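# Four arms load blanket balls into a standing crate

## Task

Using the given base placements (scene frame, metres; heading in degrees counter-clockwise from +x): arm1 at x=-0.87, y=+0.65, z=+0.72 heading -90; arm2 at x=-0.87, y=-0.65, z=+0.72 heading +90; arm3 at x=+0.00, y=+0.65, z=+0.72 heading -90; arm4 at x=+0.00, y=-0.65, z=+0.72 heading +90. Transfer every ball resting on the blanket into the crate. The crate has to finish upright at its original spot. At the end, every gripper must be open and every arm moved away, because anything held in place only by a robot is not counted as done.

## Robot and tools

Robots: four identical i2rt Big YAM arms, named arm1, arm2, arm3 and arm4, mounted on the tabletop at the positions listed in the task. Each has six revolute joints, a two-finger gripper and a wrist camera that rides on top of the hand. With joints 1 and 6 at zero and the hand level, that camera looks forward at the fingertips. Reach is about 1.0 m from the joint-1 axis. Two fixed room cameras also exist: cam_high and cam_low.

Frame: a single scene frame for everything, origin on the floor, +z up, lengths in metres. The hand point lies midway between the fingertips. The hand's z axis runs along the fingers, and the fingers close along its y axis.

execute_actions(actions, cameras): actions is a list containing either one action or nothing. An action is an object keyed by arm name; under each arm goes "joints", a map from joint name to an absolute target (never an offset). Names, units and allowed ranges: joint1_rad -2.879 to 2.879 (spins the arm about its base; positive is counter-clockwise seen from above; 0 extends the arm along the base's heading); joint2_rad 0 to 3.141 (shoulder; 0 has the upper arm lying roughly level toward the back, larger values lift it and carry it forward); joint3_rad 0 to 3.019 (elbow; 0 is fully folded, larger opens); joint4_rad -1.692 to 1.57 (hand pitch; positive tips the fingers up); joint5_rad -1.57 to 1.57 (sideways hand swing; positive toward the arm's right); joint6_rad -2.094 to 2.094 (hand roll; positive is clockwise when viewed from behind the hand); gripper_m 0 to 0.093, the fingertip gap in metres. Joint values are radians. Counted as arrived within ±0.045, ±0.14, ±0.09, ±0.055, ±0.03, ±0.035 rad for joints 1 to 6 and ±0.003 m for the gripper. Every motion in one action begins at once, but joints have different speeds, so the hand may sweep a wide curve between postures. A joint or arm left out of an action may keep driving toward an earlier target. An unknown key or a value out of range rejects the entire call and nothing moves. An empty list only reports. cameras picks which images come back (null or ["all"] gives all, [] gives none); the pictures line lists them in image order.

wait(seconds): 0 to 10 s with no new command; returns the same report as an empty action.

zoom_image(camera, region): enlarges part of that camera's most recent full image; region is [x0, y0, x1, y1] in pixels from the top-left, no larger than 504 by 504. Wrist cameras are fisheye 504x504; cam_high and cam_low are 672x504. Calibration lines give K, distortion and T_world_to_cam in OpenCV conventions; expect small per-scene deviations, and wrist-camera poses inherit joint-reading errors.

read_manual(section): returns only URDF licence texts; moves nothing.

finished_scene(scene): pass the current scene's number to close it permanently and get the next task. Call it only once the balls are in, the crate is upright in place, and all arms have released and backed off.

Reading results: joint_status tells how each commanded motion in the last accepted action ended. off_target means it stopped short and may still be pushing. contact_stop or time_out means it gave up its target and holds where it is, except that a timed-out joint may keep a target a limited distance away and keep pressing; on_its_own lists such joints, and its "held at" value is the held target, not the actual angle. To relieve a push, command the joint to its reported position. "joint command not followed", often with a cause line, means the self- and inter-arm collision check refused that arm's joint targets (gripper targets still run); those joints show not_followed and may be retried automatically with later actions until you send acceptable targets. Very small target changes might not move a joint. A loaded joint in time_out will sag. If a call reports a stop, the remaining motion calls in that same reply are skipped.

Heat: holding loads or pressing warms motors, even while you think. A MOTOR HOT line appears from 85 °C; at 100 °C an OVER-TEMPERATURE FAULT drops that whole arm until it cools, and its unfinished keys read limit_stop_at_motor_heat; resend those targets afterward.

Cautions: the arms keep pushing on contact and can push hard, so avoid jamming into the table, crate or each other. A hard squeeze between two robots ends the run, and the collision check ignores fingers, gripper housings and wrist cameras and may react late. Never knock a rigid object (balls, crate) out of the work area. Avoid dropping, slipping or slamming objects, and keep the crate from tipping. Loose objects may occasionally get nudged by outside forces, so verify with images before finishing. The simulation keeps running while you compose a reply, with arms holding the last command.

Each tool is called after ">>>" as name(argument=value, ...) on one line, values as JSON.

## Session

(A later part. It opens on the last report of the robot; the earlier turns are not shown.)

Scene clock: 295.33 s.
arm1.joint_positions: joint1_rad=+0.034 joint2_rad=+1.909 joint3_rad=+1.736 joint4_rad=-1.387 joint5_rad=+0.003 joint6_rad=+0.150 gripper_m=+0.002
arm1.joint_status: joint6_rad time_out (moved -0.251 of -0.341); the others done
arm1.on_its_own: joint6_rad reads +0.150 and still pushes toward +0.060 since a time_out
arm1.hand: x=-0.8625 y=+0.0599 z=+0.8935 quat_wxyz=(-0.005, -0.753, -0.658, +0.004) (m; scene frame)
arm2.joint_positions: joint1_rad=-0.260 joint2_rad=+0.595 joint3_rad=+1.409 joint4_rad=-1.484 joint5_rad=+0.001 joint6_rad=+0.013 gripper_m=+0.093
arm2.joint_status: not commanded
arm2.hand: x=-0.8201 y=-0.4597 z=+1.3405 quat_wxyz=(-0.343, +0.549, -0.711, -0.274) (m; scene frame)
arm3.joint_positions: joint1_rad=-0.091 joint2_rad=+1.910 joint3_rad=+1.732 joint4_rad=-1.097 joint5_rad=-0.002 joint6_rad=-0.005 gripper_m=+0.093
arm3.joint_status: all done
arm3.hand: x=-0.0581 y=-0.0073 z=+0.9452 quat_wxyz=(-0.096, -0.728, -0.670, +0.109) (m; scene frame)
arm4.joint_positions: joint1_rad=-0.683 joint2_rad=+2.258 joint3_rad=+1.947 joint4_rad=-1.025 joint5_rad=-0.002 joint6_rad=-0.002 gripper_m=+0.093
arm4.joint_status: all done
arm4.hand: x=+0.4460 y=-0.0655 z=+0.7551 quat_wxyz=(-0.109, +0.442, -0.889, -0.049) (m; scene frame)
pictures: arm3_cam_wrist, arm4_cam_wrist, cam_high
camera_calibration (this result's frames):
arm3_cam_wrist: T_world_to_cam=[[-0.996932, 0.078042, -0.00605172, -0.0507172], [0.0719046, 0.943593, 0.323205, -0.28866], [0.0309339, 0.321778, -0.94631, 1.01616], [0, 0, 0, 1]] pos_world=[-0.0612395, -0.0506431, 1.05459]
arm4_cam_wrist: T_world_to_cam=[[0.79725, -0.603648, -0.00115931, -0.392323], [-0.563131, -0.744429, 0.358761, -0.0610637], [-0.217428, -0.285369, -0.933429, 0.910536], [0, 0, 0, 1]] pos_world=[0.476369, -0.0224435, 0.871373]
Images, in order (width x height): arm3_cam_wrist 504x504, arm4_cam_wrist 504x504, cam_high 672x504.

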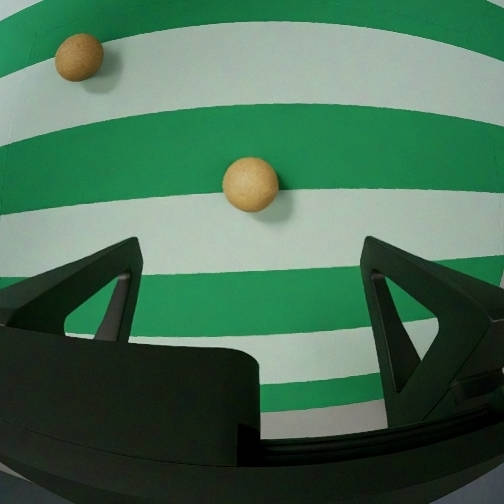

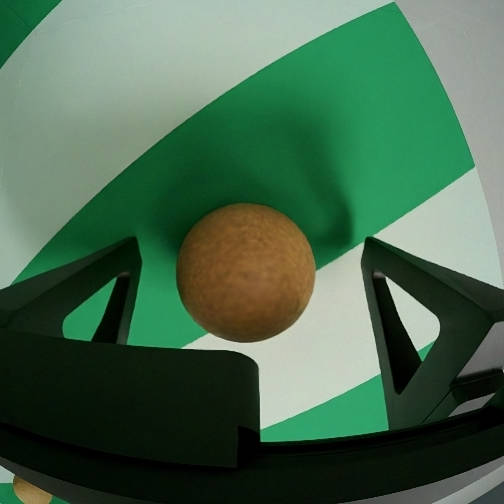

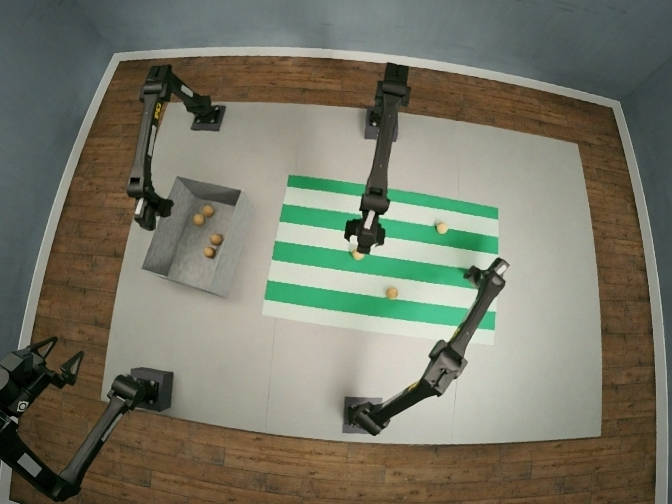

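>>> execute_actions(actions=[{"arm1":{"joints":{"joint1_rad":0.075,"joint6_rad":-0.045}},"arm3":{"joints":{"joint2_rad":2.21,"joint4_rad":-1.025}},"arm4":{"joints":{"joint3_rad":1.93,"gripper_m":0.041}}}], cameras=["cam_high","arm3_cam_wrist","arm4_cam_wrist"])

>>> zoom_image(camera="cam_high", region=[120, 160, 288, 328])

Scene clock: 306.07 s.
arm1.joint_positions: joint1_rad=+0.041 joint2_rad=+1.909 joint3_rad=+1.736 joint4_rad=-1.386 joint5_rad=+0.003 joint6_rad=+0.054 gripper_m=+0.002
arm1.joint_status: joint6_rad time_out (moved -0.095 of -0.195); the others done
arm1.on_its_own: joint6_rad reads +0.054 and still pushes toward -0.045 since a time_out
arm1.hand: x=-0.8586 y=+0.0599 z=+0.8935 quat_wxyz=(-0.005, -0.719, -0.695, +0.005) (m; scene frame)
arm2.joint_positions: joint1_rad=-0.260 joint2_rad=+0.595 joint3_rad=+1.409 joint4_rad=-1.484 joint5_rad=+0.001 joint6_rad=+0.013 gripper_m=+0.093
arm2.joint_status: not commanded
arm2.hand: x=-0.8201 y=-0.4597 z=+1.3405 quat_wxyz=(-0.343, +0.549, -0.711, -0.274) (m; scene frame)
arm3.joint_positions: joint1_rad=-0.092 joint2_rad=+2.216 joint3_rad=+1.754 joint4_rad=-1.029 joint5_rad=-0.003 joint6_rad=-0.004 gripper_m=+0.093
arm3.joint_status: all done
arm3.hand: x=-0.0606 y=-0.0126 z=+0.7604 quat_wxyz=(-0.024, -0.737, -0.675, +0.030) (m; scene frame)
arm4.joint_positions: joint1_rad=-0.683 joint2_rad=+2.258 joint3_rad=+1.939 joint4_rad=-1.025 joint5_rad=-0.001 joint6_rad=-0.002 gripper_m=+0.047
arm4.joint_status: gripper_m off_target (ended at +0.047, target +0.041); the others done
arm4.hand: x=+0.4444 y=-0.0678 z=+0.7517 quat_wxyz=(-0.106, +0.442, -0.889, -0.047) (m; scene frame)
pictures: arm3_cam_wrist, arm4_cam_wrist, cam_high
camera_calibration (this result's frames):
arm3_cam_wrist: T_world_to_cam=[[-0.996478, 0.0833646, -0.00907283, -0.0514946], [0.0666806, 0.853327, 0.517094, -0.372587], [0.0508495, 0.514668, -0.85588, 0.777977], [0, 0, 0, 1]] pos_world=[-0.0660286, -0.0781686, 0.85805]
arm4_cam_wrist: T_world_to_cam=[[0.797145, -0.603788, -0.000818598, -0.392633], [-0.561601, -0.741945, 0.366227, -0.0686378], [-0.221731, -0.291476, -0.930525, 0.905681], [0, 0, 0, 1]] pos_world=[0.475256, -0.024008, 0.867575]
Images, in order (width x height): arm3_cam_wrist 504x504, arm4_cam_wrist 504x504, cam_high 672x504.

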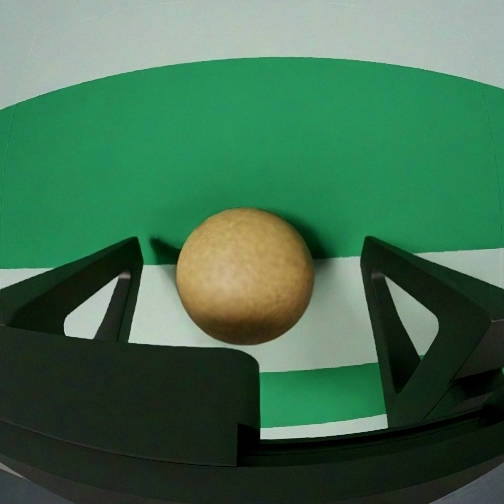

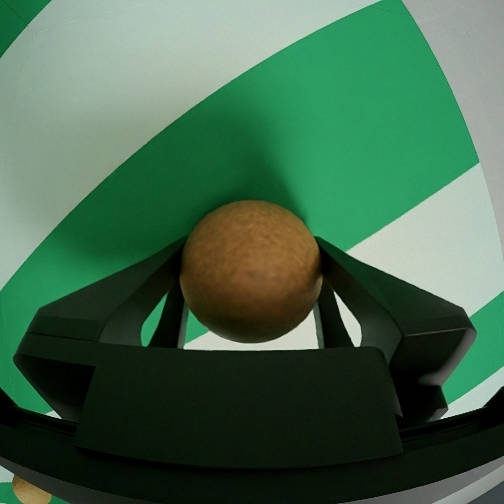

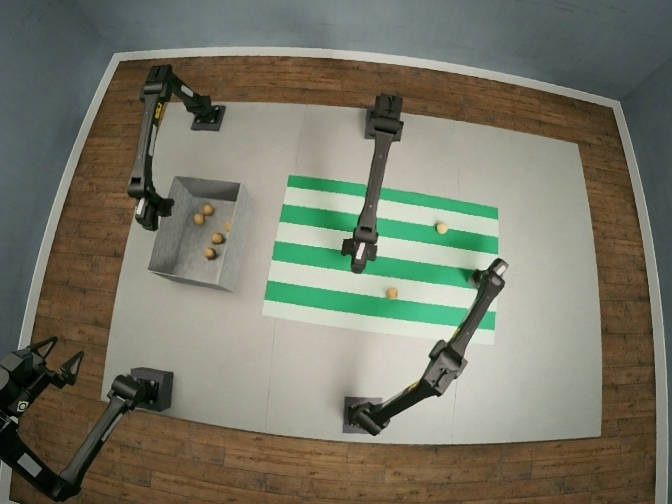

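Region (120, 160, 288, 328) of cam_high's 672x504 image, scaled by 3.000, with more detail than that image has.

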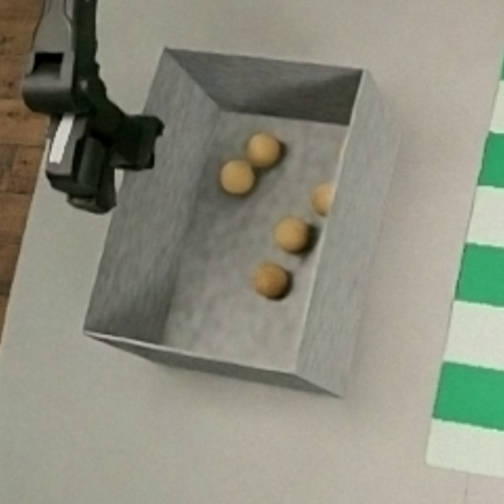

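>>> execute_actions(actions=[{"arm3":{"joints":{"joint3_rad":1.735,"gripper_m":0.041}}}], cameras=["arm3_cam_wrist"])

>>> execute_actions(actions=[{"arm1":{"joints":{"joint1_rad":0.088,"joint6_rad":-0.075}},"arm3":{"joints":{"joint1_rad":-0.88,"joint2_rad":1.4,"joint4_rad":-1.55}},"arm4":{"joints":{"joint1_rad":0.85,"joint2_rad":1.3,"joint3_rad":2.0,"joint4_rad":-1.5}}}], cameras=["cam_high"])

>>> zoom_image(camera="cam_high", region=[120, 160, 288, 328])

Scene clock: 314.17 s.
arm1.joint_positions: joint1_rad=+0.041 joint2_rad=+1.909 joint3_rad=+1.736 joint4_rad=-1.386 joint5_rad=+0.003 joint6_rad=+0.054 gripper_m=+0.002
arm1.joint_status: not commanded
arm1.on_its_own: joint6_rad reads +0.054 and still pushes toward -0.045 since a time_out
arm1.hand: x=-0.8586 y=+0.0599 z=+0.8935 quat_wxyz=(-0.005, -0.719, -0.695, +0.005) (m; scene frame)
arm2.joint_positions: joint1_rad=-0.260 joint2_rad=+0.595 joint3_rad=+1.409 joint4_rad=-1.484 joint5_rad=+0.001 joint6_rad=+0.013 gripper_m=+0.093
arm2.joint_status: not commanded
arm2.hand: x=-0.8201 y=-0.4597 z=+1.3405 quat_wxyz=(-0.343, +0.549, -0.711, -0.274) (m; scene frame)
arm3.joint_positions: joint1_rad=-0.092 joint2_rad=+2.216 joint3_rad=+1.742 joint4_rad=-1.029 joint5_rad=-0.002 joint6_rad=-0.004 gripper_m=+0.047
arm3.joint_status: gripper_m off_target (ended at +0.047, target +0.041); the others done
arm3.hand: x=-0.0603 y=-0.0077 z=+0.7562 quat_wxyz=(-0.020, -0.737, -0.675, +0.026) (m; scene frame)
arm4.joint_positions: joint1_rad=-0.683 joint2_rad=+2.258 joint3_rad=+1.939 joint4_rad=-1.025 joint5_rad=-0.001 joint6_rad=-0.002 gripper_m=+0.047
arm4.joint_status: not commanded
arm4.hand: x=+0.4444 y=-0.0678 z=+0.7517 quat_wxyz=(-0.106, +0.442, -0.889, -0.047) (m; scene frame)
pictures: arm3_cam_wrist
camera_calibration (this result's frames):
arm3_cam_wrist: T_world_to_cam=[[-0.996462, 0.0835836, -0.0087794, -0.0518119], [0.0664146, 0.847152, 0.527183, -0.382329], [0.0515013, 0.524735, -0.849706, 0.767245], [0, 0, 0, 1]] pos_world=[-0.0657505, -0.0743783, 0.853036]
Images, in order (width x height): arm3_cam_wrist 504x504.

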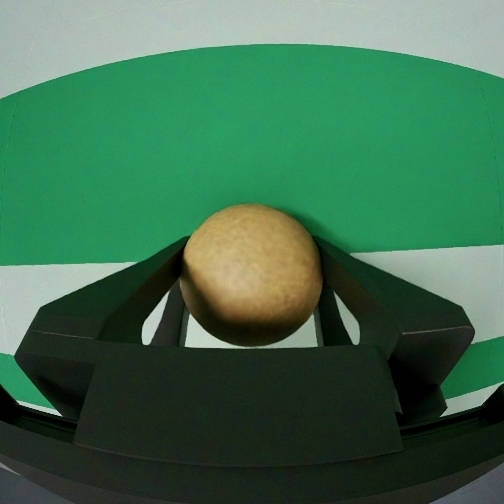

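Scene clock: 316.07 s.
arm1.joint_positions: joint1_rad=+0.041 joint2_rad=+1.909 joint3_rad=+1.736 joint4_rad=-1.386 joint5_rad=+0.003 joint6_rad=+0.045 gripper_m=+0.002
arm1.joint_status: joint1_rad time_out (moved +0.001 of +0.047); joint6_rad time_out (moved -0.009 of -0.129)
arm1.on_its_own: joint1_rad reads +0.041 and still pushes toward +0.088 since a time_out; joint6_rad reads +0.045 and still pushes toward -0.075 since a time_out
arm1.hand: x=-0.8584 y=+0.0599 z=+0.8935 quat_wxyz=(-0.005, -0.715, -0.699, +0.005) (m; scene frame)
arm2.joint_positions: joint1_rad=-0.260 joint2_rad=+0.595 joint3_rad=+1.409 joint4_rad=-1.484 joint5_rad=+0.001 joint6_rad=+0.013 gripper_m=+0.093
arm2.joint_status: not commanded
arm2.hand: x=-0.8201 y=-0.4597 z=+1.3405 quat_wxyz=(-0.343, +0.549, -0.711, -0.274) (m; scene frame)
arm3.joint_positions: joint1_rad=-0.883 joint2_rad=+1.390 joint3_rad=+1.721 joint4_rad=-1.545 joint5_rad=+0.003 joint6_rad=-0.002 gripper_m=+0.047
arm3.joint_status: all done
arm3.hand: x=-0.3588 y=+0.3520 z=+1.1957 quat_wxyz=(-0.055, -0.926, -0.334, +0.170) (m; scene frame)
arm4.joint_positions: joint1_rad=+0.853 joint2_rad=+1.302 joint3_rad=+1.977 joint4_rad=-1.496 joint5_rad=-0.002 joint6_rad=-0.002 gripper_m=+0.047
arm4.joint_status: all done
arm4.hand: x=-0.3563 y=-0.3618 z=+1.2952 quat_wxyz=(-0.124, +0.879, -0.312, -0.340) (m; scene frame)
pictures: cam_high
Images, in order (width x height): cam_high 672x504.

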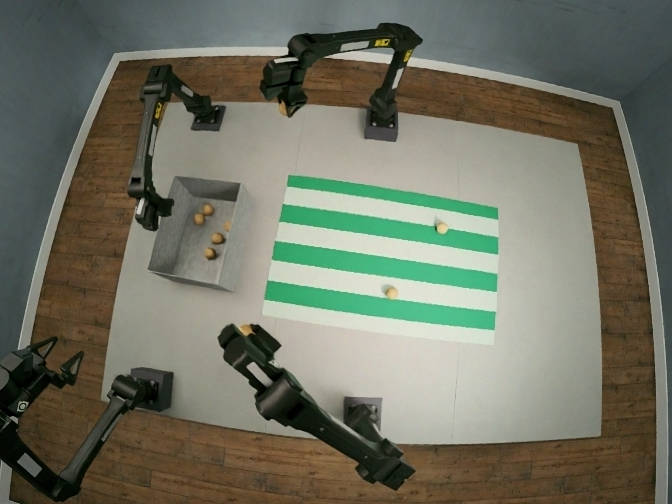

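Region (120, 160, 288, 328) of cam_high's 672x504 image, scaled by 3.000, with more detail than that image has.

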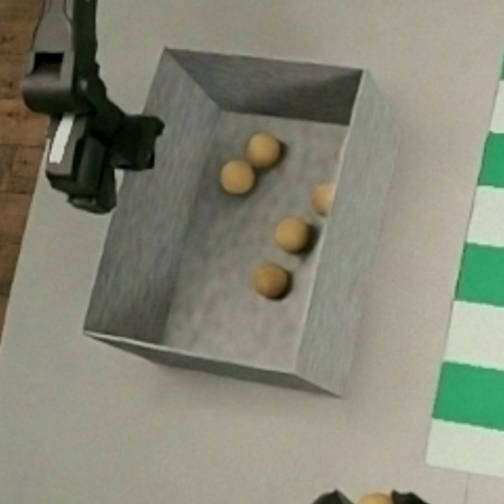

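>>> execute_actions(actions=[{"arm1":{"joints":{"joint1_rad":0.08,"joint3_rad":1.8}},"arm3":{"joints":{"joint2_rad":2.2,"joint3_rad":2.25,"joint4_rad":-0.93}},"arm4":{"joints":{"joint2_rad":2.18,"joint3_rad":2.42,"joint4_rad":-1.0}}}], cameras=["cam_high"])

>>> zoom_image(camera="cam_high", region=[120, 160, 288, 328])

Scene clock: 325.20 s.
arm1.joint_positions: joint1_rad=+0.046 joint2_rad=+1.917 joint3_rad=+1.749 joint4_rad=-1.386 joint5_rad=+0.003 joint6_rad=+0.013 gripper_m=+0.002
arm1.joint_status: all done
arm1.on_its_own: joint6_rad reads +0.013 and still pushes toward -0.075 since a time_out
arm1.hand: x=-0.8556 y=+0.0558 z=+0.8940 quat_wxyz=(-0.007, -0.702, -0.712, +0.007) (m; scene frame)
arm2.joint_positions: joint1_rad=-0.260 joint2_rad=+0.595 joint3_rad=+1.409 joint4_rad=-1.484 joint5_rad=+0.001 joint6_rad=+0.013 gripper_m=+0.093
arm2.joint_status: not commanded
arm2.hand: x=-0.8201 y=-0.4597 z=+1.3405 quat_wxyz=(-0.343, +0.549, -0.711, -0.274) (m; scene frame)
arm3.joint_positions: joint1_rad=-0.883 joint2_rad=+2.228 joint3_rad=+2.198 joint4_rad=-0.943 joint5_rad=+0.003 joint6_rad=-0.002 gripper_m=+0.047
arm3.joint_status: all done
arm3.hand: x=-0.6380 y=+0.1245 z=+0.9626 quat_wxyz=(-0.095, -0.898, -0.324, +0.281) (m; scene frame)
arm4.joint_positions: joint1_rad=+0.853 joint2_rad=+2.210 joint3_rad=+2.386 joint4_rad=-1.014 joint5_rad=-0.002 joint6_rad=-0.002 gripper_m=+0.047
arm4.joint_status: all done
arm4.hand: x=-0.6548 y=-0.1152 z=+0.9974 quat_wxyz=(-0.121, +0.881, -0.313, -0.333) (m; scene frame)
pictures: cam_high
Images, in order (width x height): cam_high 672x504.

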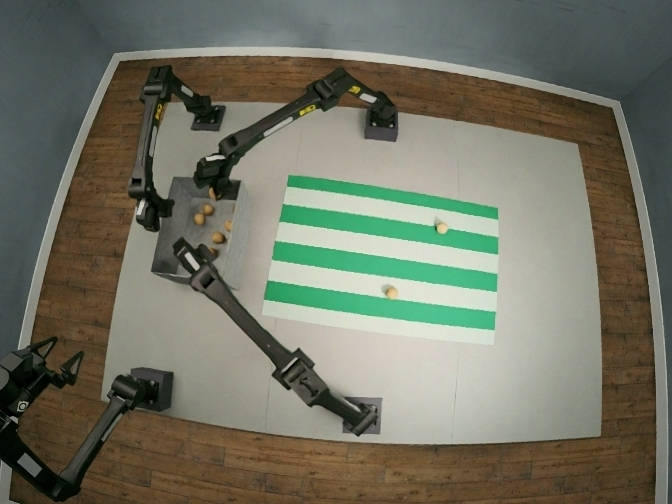

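Region (120, 160, 288, 328) of cam_high's 672x504 image, scaled by 3.000, with more detail than that image has.

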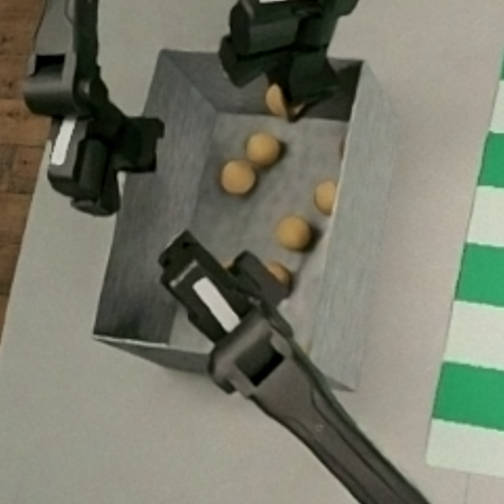

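>>> execute_actions(actions=[{"arm1":{"joints":{"joint1_rad":0.046,"joint3_rad":1.76,"joint6_rad":0.02}},"arm3":{"joints":{"joint1_rad":0.528,"joint2_rad":1.76,"joint3_rad":2.33,"gripper_m":0.093}},"arm4":{"joints":{"joint2_rad":1.5,"gripper_m":0.093}}}], cameras=[])

>>> execute_actions(actions=[{"arm1":{"joints":{"gripper_m":0.08}},"arm3":{"joints":{"joint3_rad":1.508,"joint4_rad":-0.99}},"arm4":{"joints":{"joint1_rad":-0.177,"joint3_rad":1.275,"joint4_rad":-1.0}}}], cameras=["cam_high","arm1_cam_wrist","arm3_cam_wrist","arm4_cam_wrist"])

Scene clock: 334.43 s.
arm1.joint_positions: joint1_rad=+0.045 joint2_rad=+1.917 joint3_rad=+1.749 joint4_rad=-1.386 joint5_rad=+0.003 joint6_rad=+0.031 gripper_m=+0.002
arm1.joint_status: all done
arm1.hand: x=-0.8558 y=+0.0558 z=+0.8940 quat_wxyz=(-0.007, -0.709, -0.705, +0.007) (m; scene frame)
arm2.joint_positions: joint1_rad=-0.260 joint2_rad=+0.595 joint3_rad=+1.409 joint4_rad=-1.484 joint5_rad=+0.001 joint6_rad=+0.013 gripper_m=+0.093
arm2.joint_status: not commanded
arm2.hand: x=-0.8201 y=-0.4597 z=+1.3405 quat_wxyz=(-0.343, +0.549, -0.711, -0.274) (m; scene frame)
arm3.joint_positions: joint1_rad=+0.537 joint2_rad=+1.739 joint3_rad=+2.317 joint4_rad=-0.928 joint5_rad=-0.003 joint6_rad=-0.002 gripper_m=+0.093
arm3.joint_status: all done
arm3.hand: x=+0.3650 y=+0.0439 z=+1.3973 quat_wxyz=(-0.495, -0.403, -0.716, +0.282) (m; scene frame)
arm4.joint_positions: joint1_rad=+0.853 joint2_rad=+1.522 joint3_rad=+2.407 joint4_rad=-1.002 joint5_rad=-0.002 joint6_rad=-0.002 gripper_m=+0.093
arm4.joint_status: all done
arm4.hand: x=-0.4394 y=-0.2952 z=+1.5010 quat_wxyz=(-0.224, +0.708, -0.249, -0.622) (m; scene frame)
pictures: none
No camera images: the call's "cameras" was empty. Leave "cameras" out to get every camera's image.

Scene clock: 336.00 s.
arm1.joint_positions: joint1_rad=+0.045 joint2_rad=+1.924 joint3_rad=+1.749 joint4_rad=-1.386 joint5_rad=+0.003 joint6_rad=+0.031 gripper_m=+0.080
arm1.joint_status: all done
arm1.hand: x=-0.8558 y=+0.0557 z=+0.8898 quat_wxyz=(-0.004, -0.709, -0.705, +0.004) (m; scene frame)
arm2.joint_positions: joint1_rad=-0.260 joint2_rad=+0.595 joint3_rad=+1.409 joint4_rad=-1.484 joint5_rad=+0.001 joint6_rad=+0.013 gripper_m=+0.093
arm2.joint_status: not commanded
arm2.hand: x=-0.8201 y=-0.4597 z=+1.3405 quat_wxyz=(-0.343, +0.549, -0.711, -0.274) (m; scene frame)
arm3.joint_positions: joint1_rad=+0.537 joint2_rad=+1.753 joint3_rad=+1.504 joint4_rad=-0.988 joint5_rad=-0.003 joint6_rad=-0.002 gripper_m=+0.093
arm3.joint_status: all done
arm3.hand: x=+0.3130 y=+0.1275 z=+0.9455 quat_wxyz=(-0.141, -0.485, -0.859, +0.081) (m; scene frame)
arm4.joint_positions: joint1_rad=-0.185 joint2_rad=+1.527 joint3_rad=+1.275 joint4_rad=-1.001 joint5_rad=+0.002 joint6_rad=-0.002 gripper_m=+0.093
arm4.joint_status: all done
arm4.hand: x=+0.0788 y=-0.1362 z=+0.9098 quat_wxyz=(-0.124, +0.644, -0.749, -0.098) (m; scene frame)
pictures: arm1_cam_wrist, arm3_cam_wrist, arm4_cam_wrist, cam_high
camera_calibration (this result's frames):
arm1_cam_wrist: T_world_to_cam=[[-0.999945, 0.00726042, -0.00762735, -0.844768], [0.00152332, 0.816428, 0.577445, -0.553794], [0.0104197, 0.577401, -0.816394, 0.827792], [0, 0, 0, 1]] pos_world=[-0.852503, -0.0197023, 0.989147]
arm3_cam_wrist: T_world_to_cam=[[-0.853082, -0.521667, -0.0107111, 0.34458], [-0.502035, 0.815038, 0.289265, -0.214475], [-0.14217, 0.252144, -0.957189, 1.03491], [0, 0, 0, 1]] pos_world=[0.333415, 0.093614, 1.05634]
arm4_cam_wrist: T_world_to_cam=[[0.98862, -0.150382, 0.00400174, -0.100122], [-0.145242, -0.947223, 0.285787, -0.370129], [-0.0391867, -0.283116, -0.958285, 0.963731], [0, 0, 0, 1]] pos_world=[0.08299, -0.0928038, 1.02971]
Images, in order (width x height): arm1_cam_wrist 504x504, arm3_cam_wrist 504x504, arm4_cam_wrist 504x504, cam_high 672x504.

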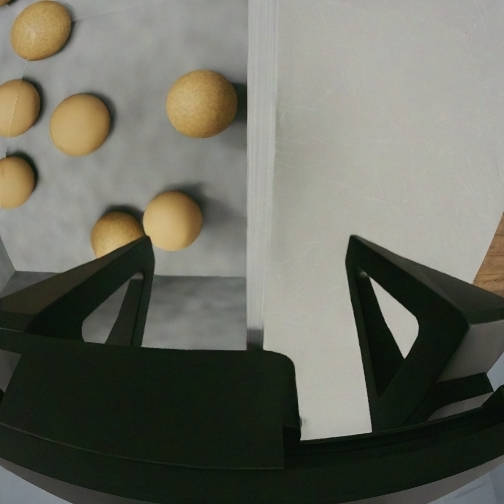

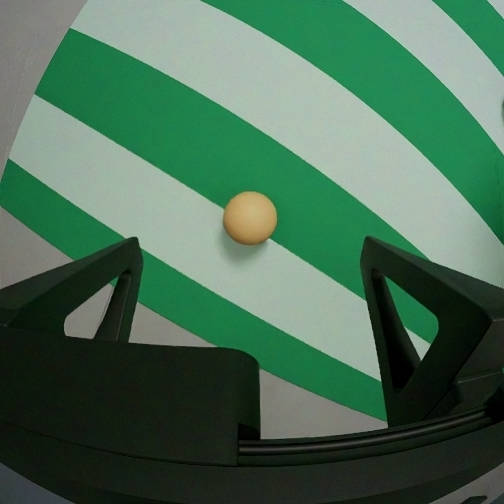

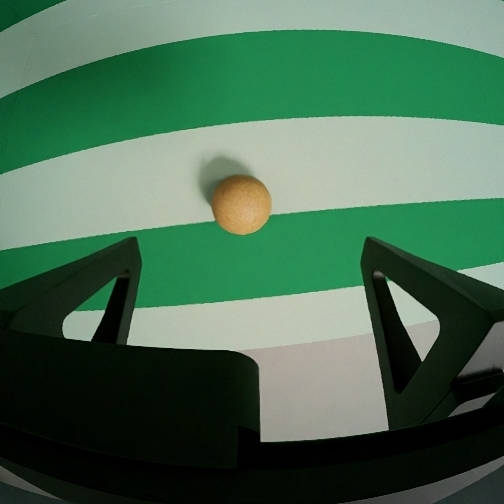

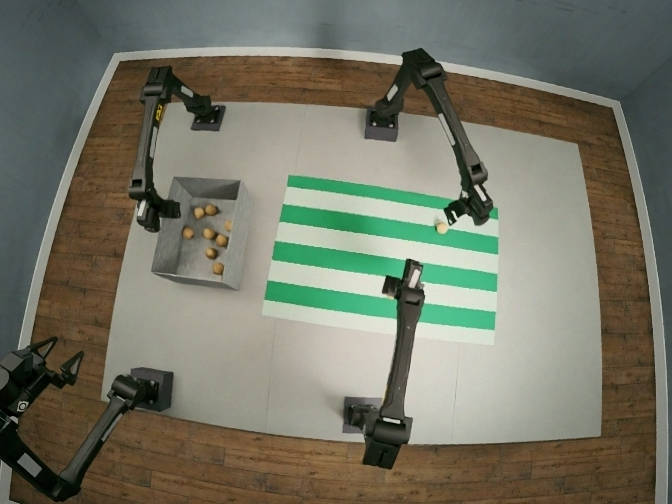

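>>> execute_actions(actions=[{"arm1":{"joints":{"joint2_rad":1.5}},"arm3":{"joints":{"joint2_rad":2.068,"joint3_rad":1.515}},"arm4":{"joints":{"joint1_rad":-0.17,"joint2_rad":1.838,"joint4_rad":-0.985}}}], cameras=["arm3_cam_wrist","arm4_cam_wrist"])

Scene clock: 343.10 s.
arm1.joint_positions: joint1_rad=+0.045 joint2_rad=+1.520 joint3_rad=+1.743 joint4_rad=-1.388 joint5_rad=+0.003 joint6_rad=+0.031 gripper_m=+0.080
arm1.joint_status: all done
arm1.hand: x=-0.8578 y=+0.1110 z=+1.1109 quat_wxyz=(-0.148, -0.695, -0.690, +0.140) (m; scene frame)
arm2.joint_positions: joint1_rad=-0.260 joint2_rad=+0.595 joint3_rad=+1.409 joint4_rad=-1.484 joint5_rad=+0.001 joint6_rad=+0.013 gripper_m=+0.093
arm2.joint_status: not commanded
arm2.hand: x=-0.8201 y=-0.4597 z=+1.3405 quat_wxyz=(-0.343, +0.549, -0.711, -0.274) (m; scene frame)
arm3.joint_positions: joint1_rad=+0.536 joint2_rad=+2.081 joint3_rad=+1.501 joint4_rad=-0.988 joint5_rad=-0.003 joint6_rad=-0.002 gripper_m=+0.093
arm3.joint_status: all done
arm3.hand: x=+0.2998 y=+0.1467 z=+0.7541 quat_wxyz=(+0.002, -0.493, -0.870, -0.001) (m; scene frame)
arm4.joint_positions: joint1_rad=-0.178 joint2_rad=+1.858 joint3_rad=+1.268 joint4_rad=-0.990 joint5_rad=-0.002 joint6_rad=-0.002 gripper_m=+0.093
arm4.joint_status: all done
arm4.hand: x=+0.0744 y=-0.1460 z=+0.7433 quat_wxyz=(+0.001, +0.654, -0.756, +0.006) (m; scene frame)
pictures: arm3_cam_wrist, arm4_cam_wrist
camera_calibration (this result's frames):
arm3_cam_wrist: T_world_to_cam=[[-0.856635, -0.515753, -0.0132614, 0.343442], [-0.424945, 0.690766, 0.585034, -0.409289], [-0.292572, 0.506796, -0.8109, 0.742518], [0, 0, 0, 1]] pos_world=[0.33752, 0.0835492, 0.846111]
arm4_cam_wrist: T_world_to_cam=[[0.989335, -0.14565, -0.00132751, -0.0919761], [-0.118148, -0.807795, 0.577502, -0.530982], [-0.0851854, -0.571187, -0.816388, 0.657199], [0, 0, 0, 1]] pos_world=[0.0842442, -0.0669375, 0.843051]
Images, in order (width x height): arm3_cam_wrist 504x504, arm4_cam_wrist 504x504.

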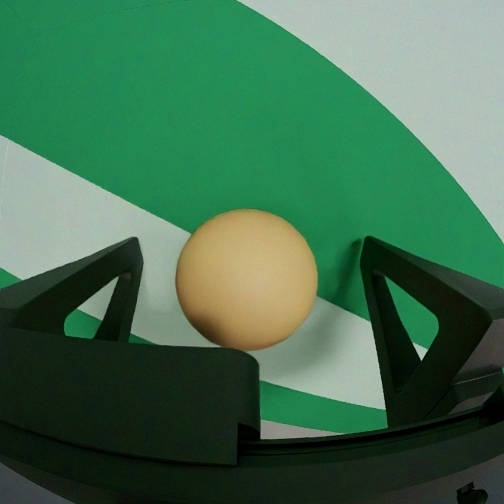

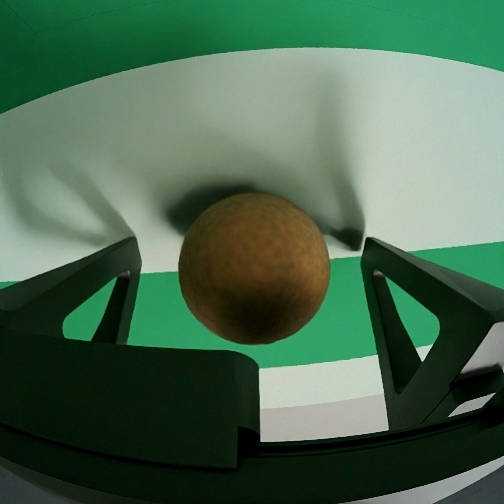

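>>> execute_actions(actions=[{"arm3":{"joints":{"gripper_m":0.041}},"arm4":{"joints":{"joint3_rad":1.32,"gripper_m":0.041}}}], cameras=["arm4_cam_wrist"])

>>> execute_actions(actions=[{"arm1":{"joints":{"joint2_rad":0.7}},"arm3":{"joints":{"joint1_rad":-0.88,"joint2_rad":1.35,"joint4_rad":-1.4}},"arm4":{"joints":{"joint1_rad":0.85,"joint2_rad":1.3,"joint3_rad":1.5,"joint4_rad":-1.4}}}], cameras=["cam_high"])

Scene clock: 347.33 s.
arm1.joint_positions: joint1_rad=+0.045 joint2_rad=+1.520 joint3_rad=+1.743 joint4_rad=-1.388 joint5_rad=+0.003 joint6_rad=+0.031 gripper_m=+0.080
arm1.joint_status: not commanded
arm1.hand: x=-0.8578 y=+0.1110 z=+1.1109 quat_wxyz=(-0.148, -0.695, -0.690, +0.140) (m; scene frame)
arm2.joint_positions: joint1_rad=-0.260 joint2_rad=+0.595 joint3_rad=+1.409 joint4_rad=-1.484 joint5_rad=+0.001 joint6_rad=+0.013 gripper_m=+0.093
arm2.joint_status: not commanded
arm2.hand: x=-0.8201 y=-0.4597 z=+1.3405 quat_wxyz=(-0.343, +0.549, -0.711, -0.274) (m; scene frame)
arm3.joint_positions: joint1_rad=+0.536 joint2_rad=+2.081 joint3_rad=+1.501 joint4_rad=-0.988 joint5_rad=-0.002 joint6_rad=-0.002 gripper_m=+0.046
arm3.joint_status: gripper_m off_target (ended at +0.046, target +0.041)
arm3.hand: x=+0.2997 y=+0.1466 z=+0.7541 quat_wxyz=(+0.002, -0.493, -0.870, +0.000) (m; scene frame)
arm4.joint_positions: joint1_rad=-0.178 joint2_rad=+1.858 joint3_rad=+1.268 joint4_rad=-0.990 joint5_rad=-0.002 joint6_rad=-0.002 gripper_m=+0.046
arm4.joint_status: gripper_m off_target (ended at +0.046, target +0.041); the others done
arm4.hand: x=+0.0744 y=-0.1460 z=+0.7433 quat_wxyz=(+0.001, +0.654, -0.756, +0.006) (m; scene frame)
pictures: arm4_cam_wrist
camera_calibration (this result's frames):
arm4_cam_wrist: T_world_to_cam=[[0.989335, -0.14565, -0.00132751, -0.0919761], [-0.118148, -0.807795, 0.577502, -0.530982], [-0.0851854, -0.571187, -0.816388, 0.657199], [0, 0, 0, 1]] pos_world=[0.0842442, -0.0669375, 0.843051]
Images, in order (width x height): arm4_cam_wrist 504x504.

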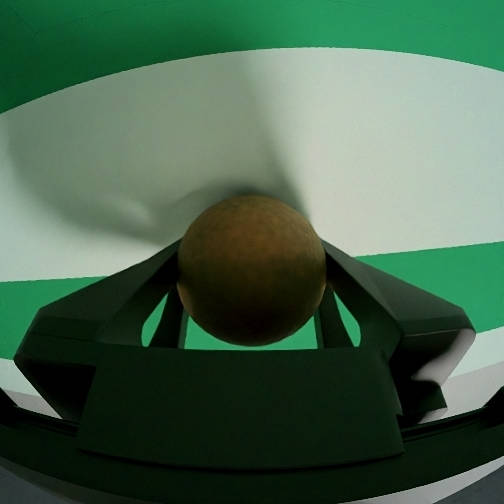

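Scene clock: 349.37 s.
arm1.joint_positions: joint1_rad=+0.045 joint2_rad=+0.704 joint3_rad=+1.756 joint4_rad=-1.389 joint5_rad=+0.003 joint6_rad=+0.031 gripper_m=+0.080
arm1.joint_status: all done
arm1.hand: x=-0.8675 y=+0.4528 z=+1.4167 quat_wxyz=(-0.421, -0.579, -0.574, +0.398) (m; scene frame)
arm2.joint_positions: joint1_rad=-0.260 joint2_rad=+0.595 joint3_rad=+1.409 joint4_rad=-1.484 joint5_rad=+0.001 joint6_rad=+0.013 gripper_m=+0.093
arm2.joint_status: not commanded
arm2.hand: x=-0.8201 y=-0.4597 z=+1.3405 quat_wxyz=(-0.343, +0.549, -0.711, -0.274) (m; scene frame)
arm3.joint_positions: joint1_rad=-0.881 joint2_rad=+1.331 joint3_rad=+1.501 joint4_rad=-1.392 joint5_rad=+0.002 joint6_rad=-0.002 gripper_m=+0.046
arm3.joint_status: all done
arm3.hand: x=-0.3514 y=+0.3573 z=+1.1350 quat_wxyz=(-0.055, -0.926, -0.335, +0.166) (m; scene frame)
arm4.joint_positions: joint1_rad=+0.853 joint2_rad=+1.291 joint3_rad=+1.474 joint4_rad=-1.395 joint5_rad=-0.002 joint6_rad=-0.002 gripper_m=+0.046
arm4.joint_status: all done
arm4.hand: x=-0.3475 y=-0.3674 z=+1.0756 quat_wxyz=(-0.060, +0.928, -0.330, -0.163) (m; scene frame)
pictures: cam_high
Images, in order (width x height): cam_high 672x504.

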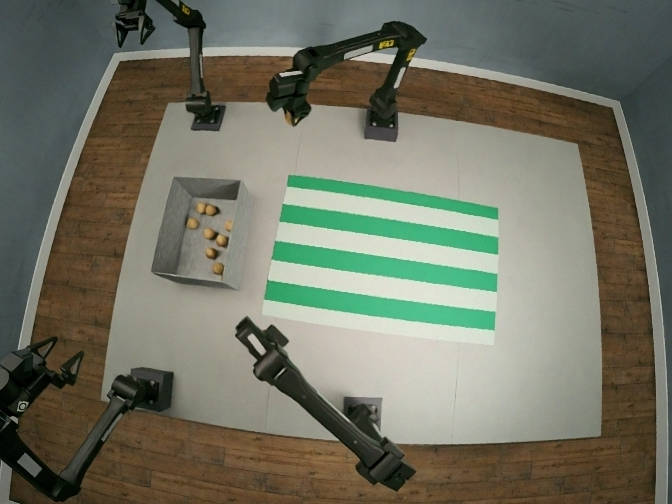

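>>> execute_actions(actions=[{"arm3":{"joints":{"joint2_rad":2.19,"joint3_rad":2.25,"joint4_rad":-0.93}},"arm4":{"joints":{"joint2_rad":2.16,"joint3_rad":2.44,"joint4_rad":-1.0}}}], cameras=["cam_high"])

Scene clock: 354.70 s.
arm1.joint_positions: joint1_rad=+0.045 joint2_rad=+0.704 joint3_rad=+1.756 joint4_rad=-1.389 joint5_rad=+0.003 joint6_rad=+0.031 gripper_m=+0.080
arm1.joint_status: not commanded
arm1.hand: x=-0.8675 y=+0.4528 z=+1.4167 quat_wxyz=(-0.421, -0.579, -0.574, +0.398) (m; scene frame)
arm2.joint_positions: joint1_rad=-0.260 joint2_rad=+0.595 joint3_rad=+1.409 joint4_rad=-1.484 joint5_rad=+0.001 joint6_rad=+0.013 gripper_m=+0.093
arm2.joint_status: not commanded
arm2.hand: x=-0.8201 y=-0.4597 z=+1.3405 quat_wxyz=(-0.343, +0.549, -0.711, -0.274) (m; scene frame)
arm3.joint_positions: joint1_rad=-0.881 joint2_rad=+2.205 joint3_rad=+2.196 joint4_rad=-0.942 joint5_rad=+0.002 joint6_rad=-0.002 gripper_m=+0.046
arm3.joint_status: all done
arm3.hand: x=-0.6357 y=+0.1239 z=+0.9797 quat_wxyz=(-0.099, -0.895, -0.324, +0.290) (m; scene frame)
arm4.joint_positions: joint1_rad=+0.853 joint2_rad=+2.182 joint3_rad=+2.374 joint4_rad=-1.011 joint5_rad=-0.002 joint6_rad=-0.002 gripper_m=+0.046
arm4.joint_status: all done
arm4.hand: x=-0.6508 y=-0.1182 z=+1.0138 quat_wxyz=(-0.124, +0.878, -0.312, -0.341) (m; scene frame)
pictures: cam_high
Images, in order (width x height): cam_high 672x504.

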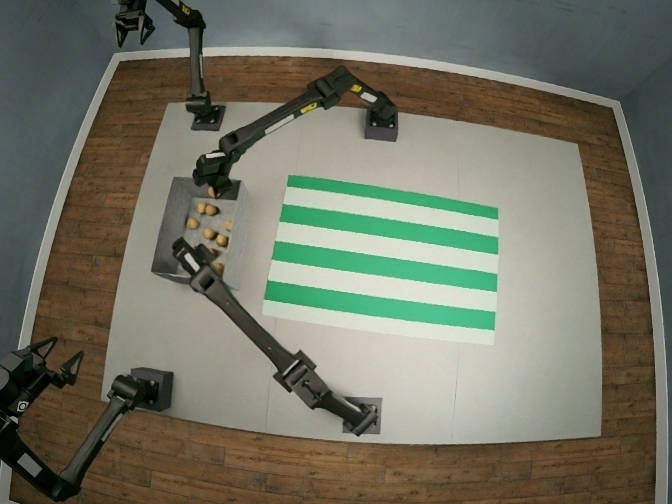

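>>> execute_actions(actions=[{"arm3":{"joints":{"joint2_rad":1.35,"gripper_m":0.093}},"arm4":{"joints":{"joint2_rad":1.35,"gripper_m":0.093}}}], cameras=["cam_high","arm1_cam_wrist","arm2_cam_wrist","cam_low"])

>>> zoom_image(camera="cam_high", region=[120, 160, 288, 328])

Scene clock: 360.53 s.
arm1.joint_positions: joint1_rad=+0.045 joint2_rad=+0.704 joint3_rad=+1.756 joint4_rad=-1.389 joint5_rad=+0.003 joint6_rad=+0.031 gripper_m=+0.080
arm1.joint_status: not commanded
arm1.hand: x=-0.8675 y=+0.4528 z=+1.4167 quat_wxyz=(-0.421, -0.579, -0.574, +0.398) (m; scene frame)
arm2.joint_positions: joint1_rad=-0.260 joint2_rad=+0.595 joint3_rad=+1.409 joint4_rad=-1.484 joint5_rad=+0.001 joint6_rad=+0.013 gripper_m=+0.093
arm2.joint_status: not commanded
arm2.hand: x=-0.8201 y=-0.4597 z=+1.3405 quat_wxyz=(-0.343, +0.549, -0.711, -0.274) (m; scene frame)
arm3.joint_positions: joint1_rad=-0.881 joint2_rad=+1.365 joint3_rad=+2.231 joint4_rad=-0.928 joint5_rad=+0.002 joint6_rad=-0.002 gripper_m=+0.093
arm3.joint_status: all done
arm3.hand: x=-0.3832 y=+0.3268 z=+1.5781 quat_wxyz=(-0.228, -0.684, -0.249, +0.647) (m; scene frame)
arm4.joint_positions: joint1_rad=+0.853 joint2_rad=+1.362 joint3_rad=+2.425 joint4_rad=-1.003 joint5_rad=-0.002 joint6_rad=-0.002 gripper_m=+0.093
arm4.joint_status: all done
arm4.hand: x=-0.3506 y=-0.3683 z=+1.5863 quat_wxyz=(-0.246, +0.650, -0.229, -0.682) (m; scene frame)
pictures: arm1_cam_wrist, arm2_cam_wrist, cam_high, cam_low
camera_calibration (this result's frames):
arm1_cam_wrist: T_world_to_cam=[[-0.999177, -0.0195786, -0.0355247, -0.802931], [0.00424762, 0.820481, -0.571658, 0.446185], [0.0403396, -0.571339, -0.819722, 1.57955], [0, 0, 0, 1]] pos_world=[-0.867884, 0.520655, 1.52134]
arm2_cam_wrist: T_world_to_cam=[[0.964905, -0.26192, -0.0188825, 0.695128], [-0.257015, -0.927188, -0.272519, -0.26634], [0.0538705, 0.267808, -0.961965, 1.58228], [0, 0, 0, 1]] pos_world=[-0.824424, -0.488626, 1.46264]
Images, in order (width x height): arm1_cam_wrist 504x504, arm2_cam_wrist 504x504, cam_high 672x504, cam_low 672x504.

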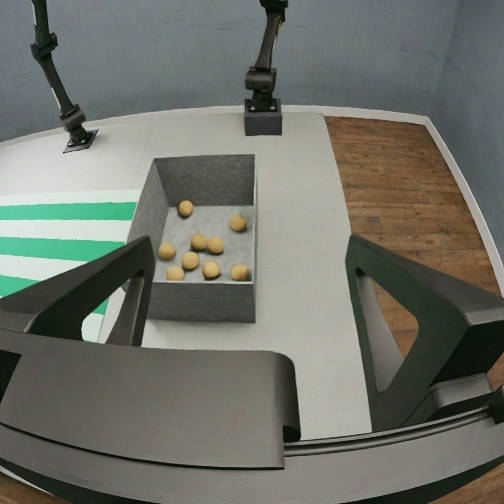

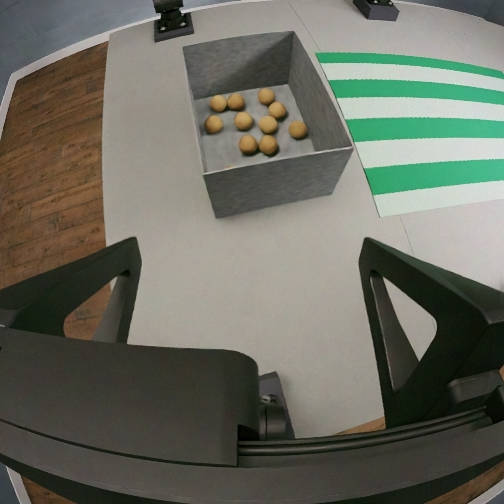

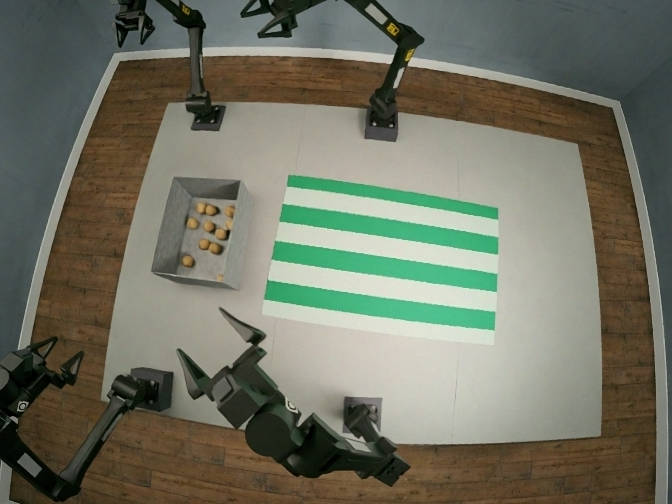

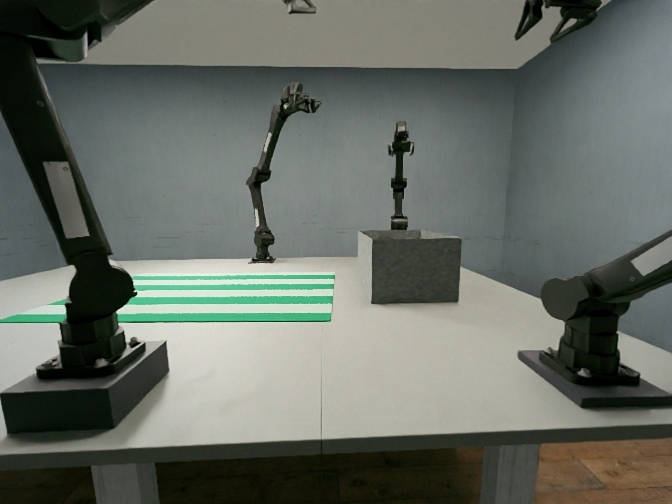

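Region (120, 160, 288, 328) of cam_high's 672x504 image, scaled by 3.000, with more detail than that image has.

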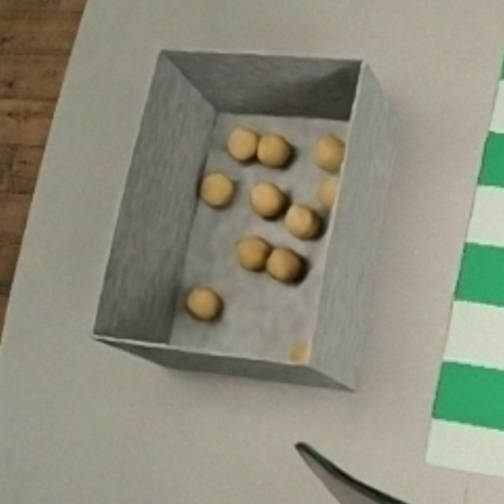

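>>> execute_actions(actions=[], cameras=["cam_high","cam_low"])

Scene clock: 367.50 s.
arm1.joint_positions: joint1_rad=+0.045 joint2_rad=+0.704 joint3_rad=+1.756 joint4_rad=-1.389 joint5_rad=+0.003 joint6_rad=+0.031 gripper_m=+0.080
arm1.joint_status: not commanded
arm1.hand: x=-0.8675 y=+0.4528 z=+1.4167 quat_wxyz=(-0.421, -0.579, -0.574, +0.398) (m; scene frame)
arm2.joint_positions: joint1_rad=-0.260 joint2_rad=+0.595 joint3_rad=+1.409 joint4_rad=-1.484 joint5_rad=+0.001 joint6_rad=+0.013 gripper_m=+0.093
arm2.joint_status: not commanded
arm2.hand: x=-0.8201 y=-0.4597 z=+1.3405 quat_wxyz=(-0.343, +0.549, -0.711, -0.274) (m; scene frame)
arm3.joint_positions: joint1_rad=-0.881 joint2_rad=+1.365 joint3_rad=+2.231 joint4_rad=-0.928 joint5_rad=+0.002 joint6_rad=-0.002 gripper_m=+0.093
arm3.joint_status: all done
arm3.hand: x=-0.3832 y=+0.3268 z=+1.5781 quat_wxyz=(-0.228, -0.684, -0.249, +0.647) (m; scene frame)
arm4.joint_positions: joint1_rad=+0.853 joint2_rad=+1.362 joint3_rad=+2.425 joint4_rad=-1.003 joint5_rad=-0.002 joint6_rad=-0.002 gripper_m=+0.093
arm4.joint_status: all done
arm4.hand: x=-0.3506 y=-0.3683 z=+1.5863 quat_wxyz=(-0.246, +0.650, -0.229, -0.682) (m; scene frame)
pictures: cam_high, cam_low
Images, in order (width x height): cam_high 672x504, cam_low 672x504.

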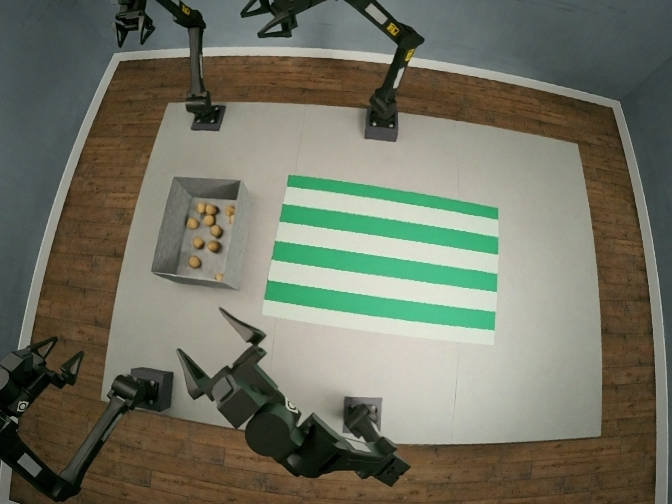

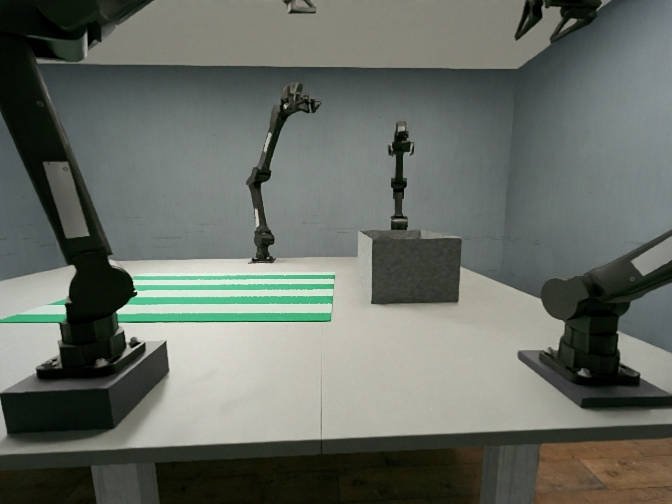

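>>> finished_scene(scene=2)

The scene is finished: the task was done.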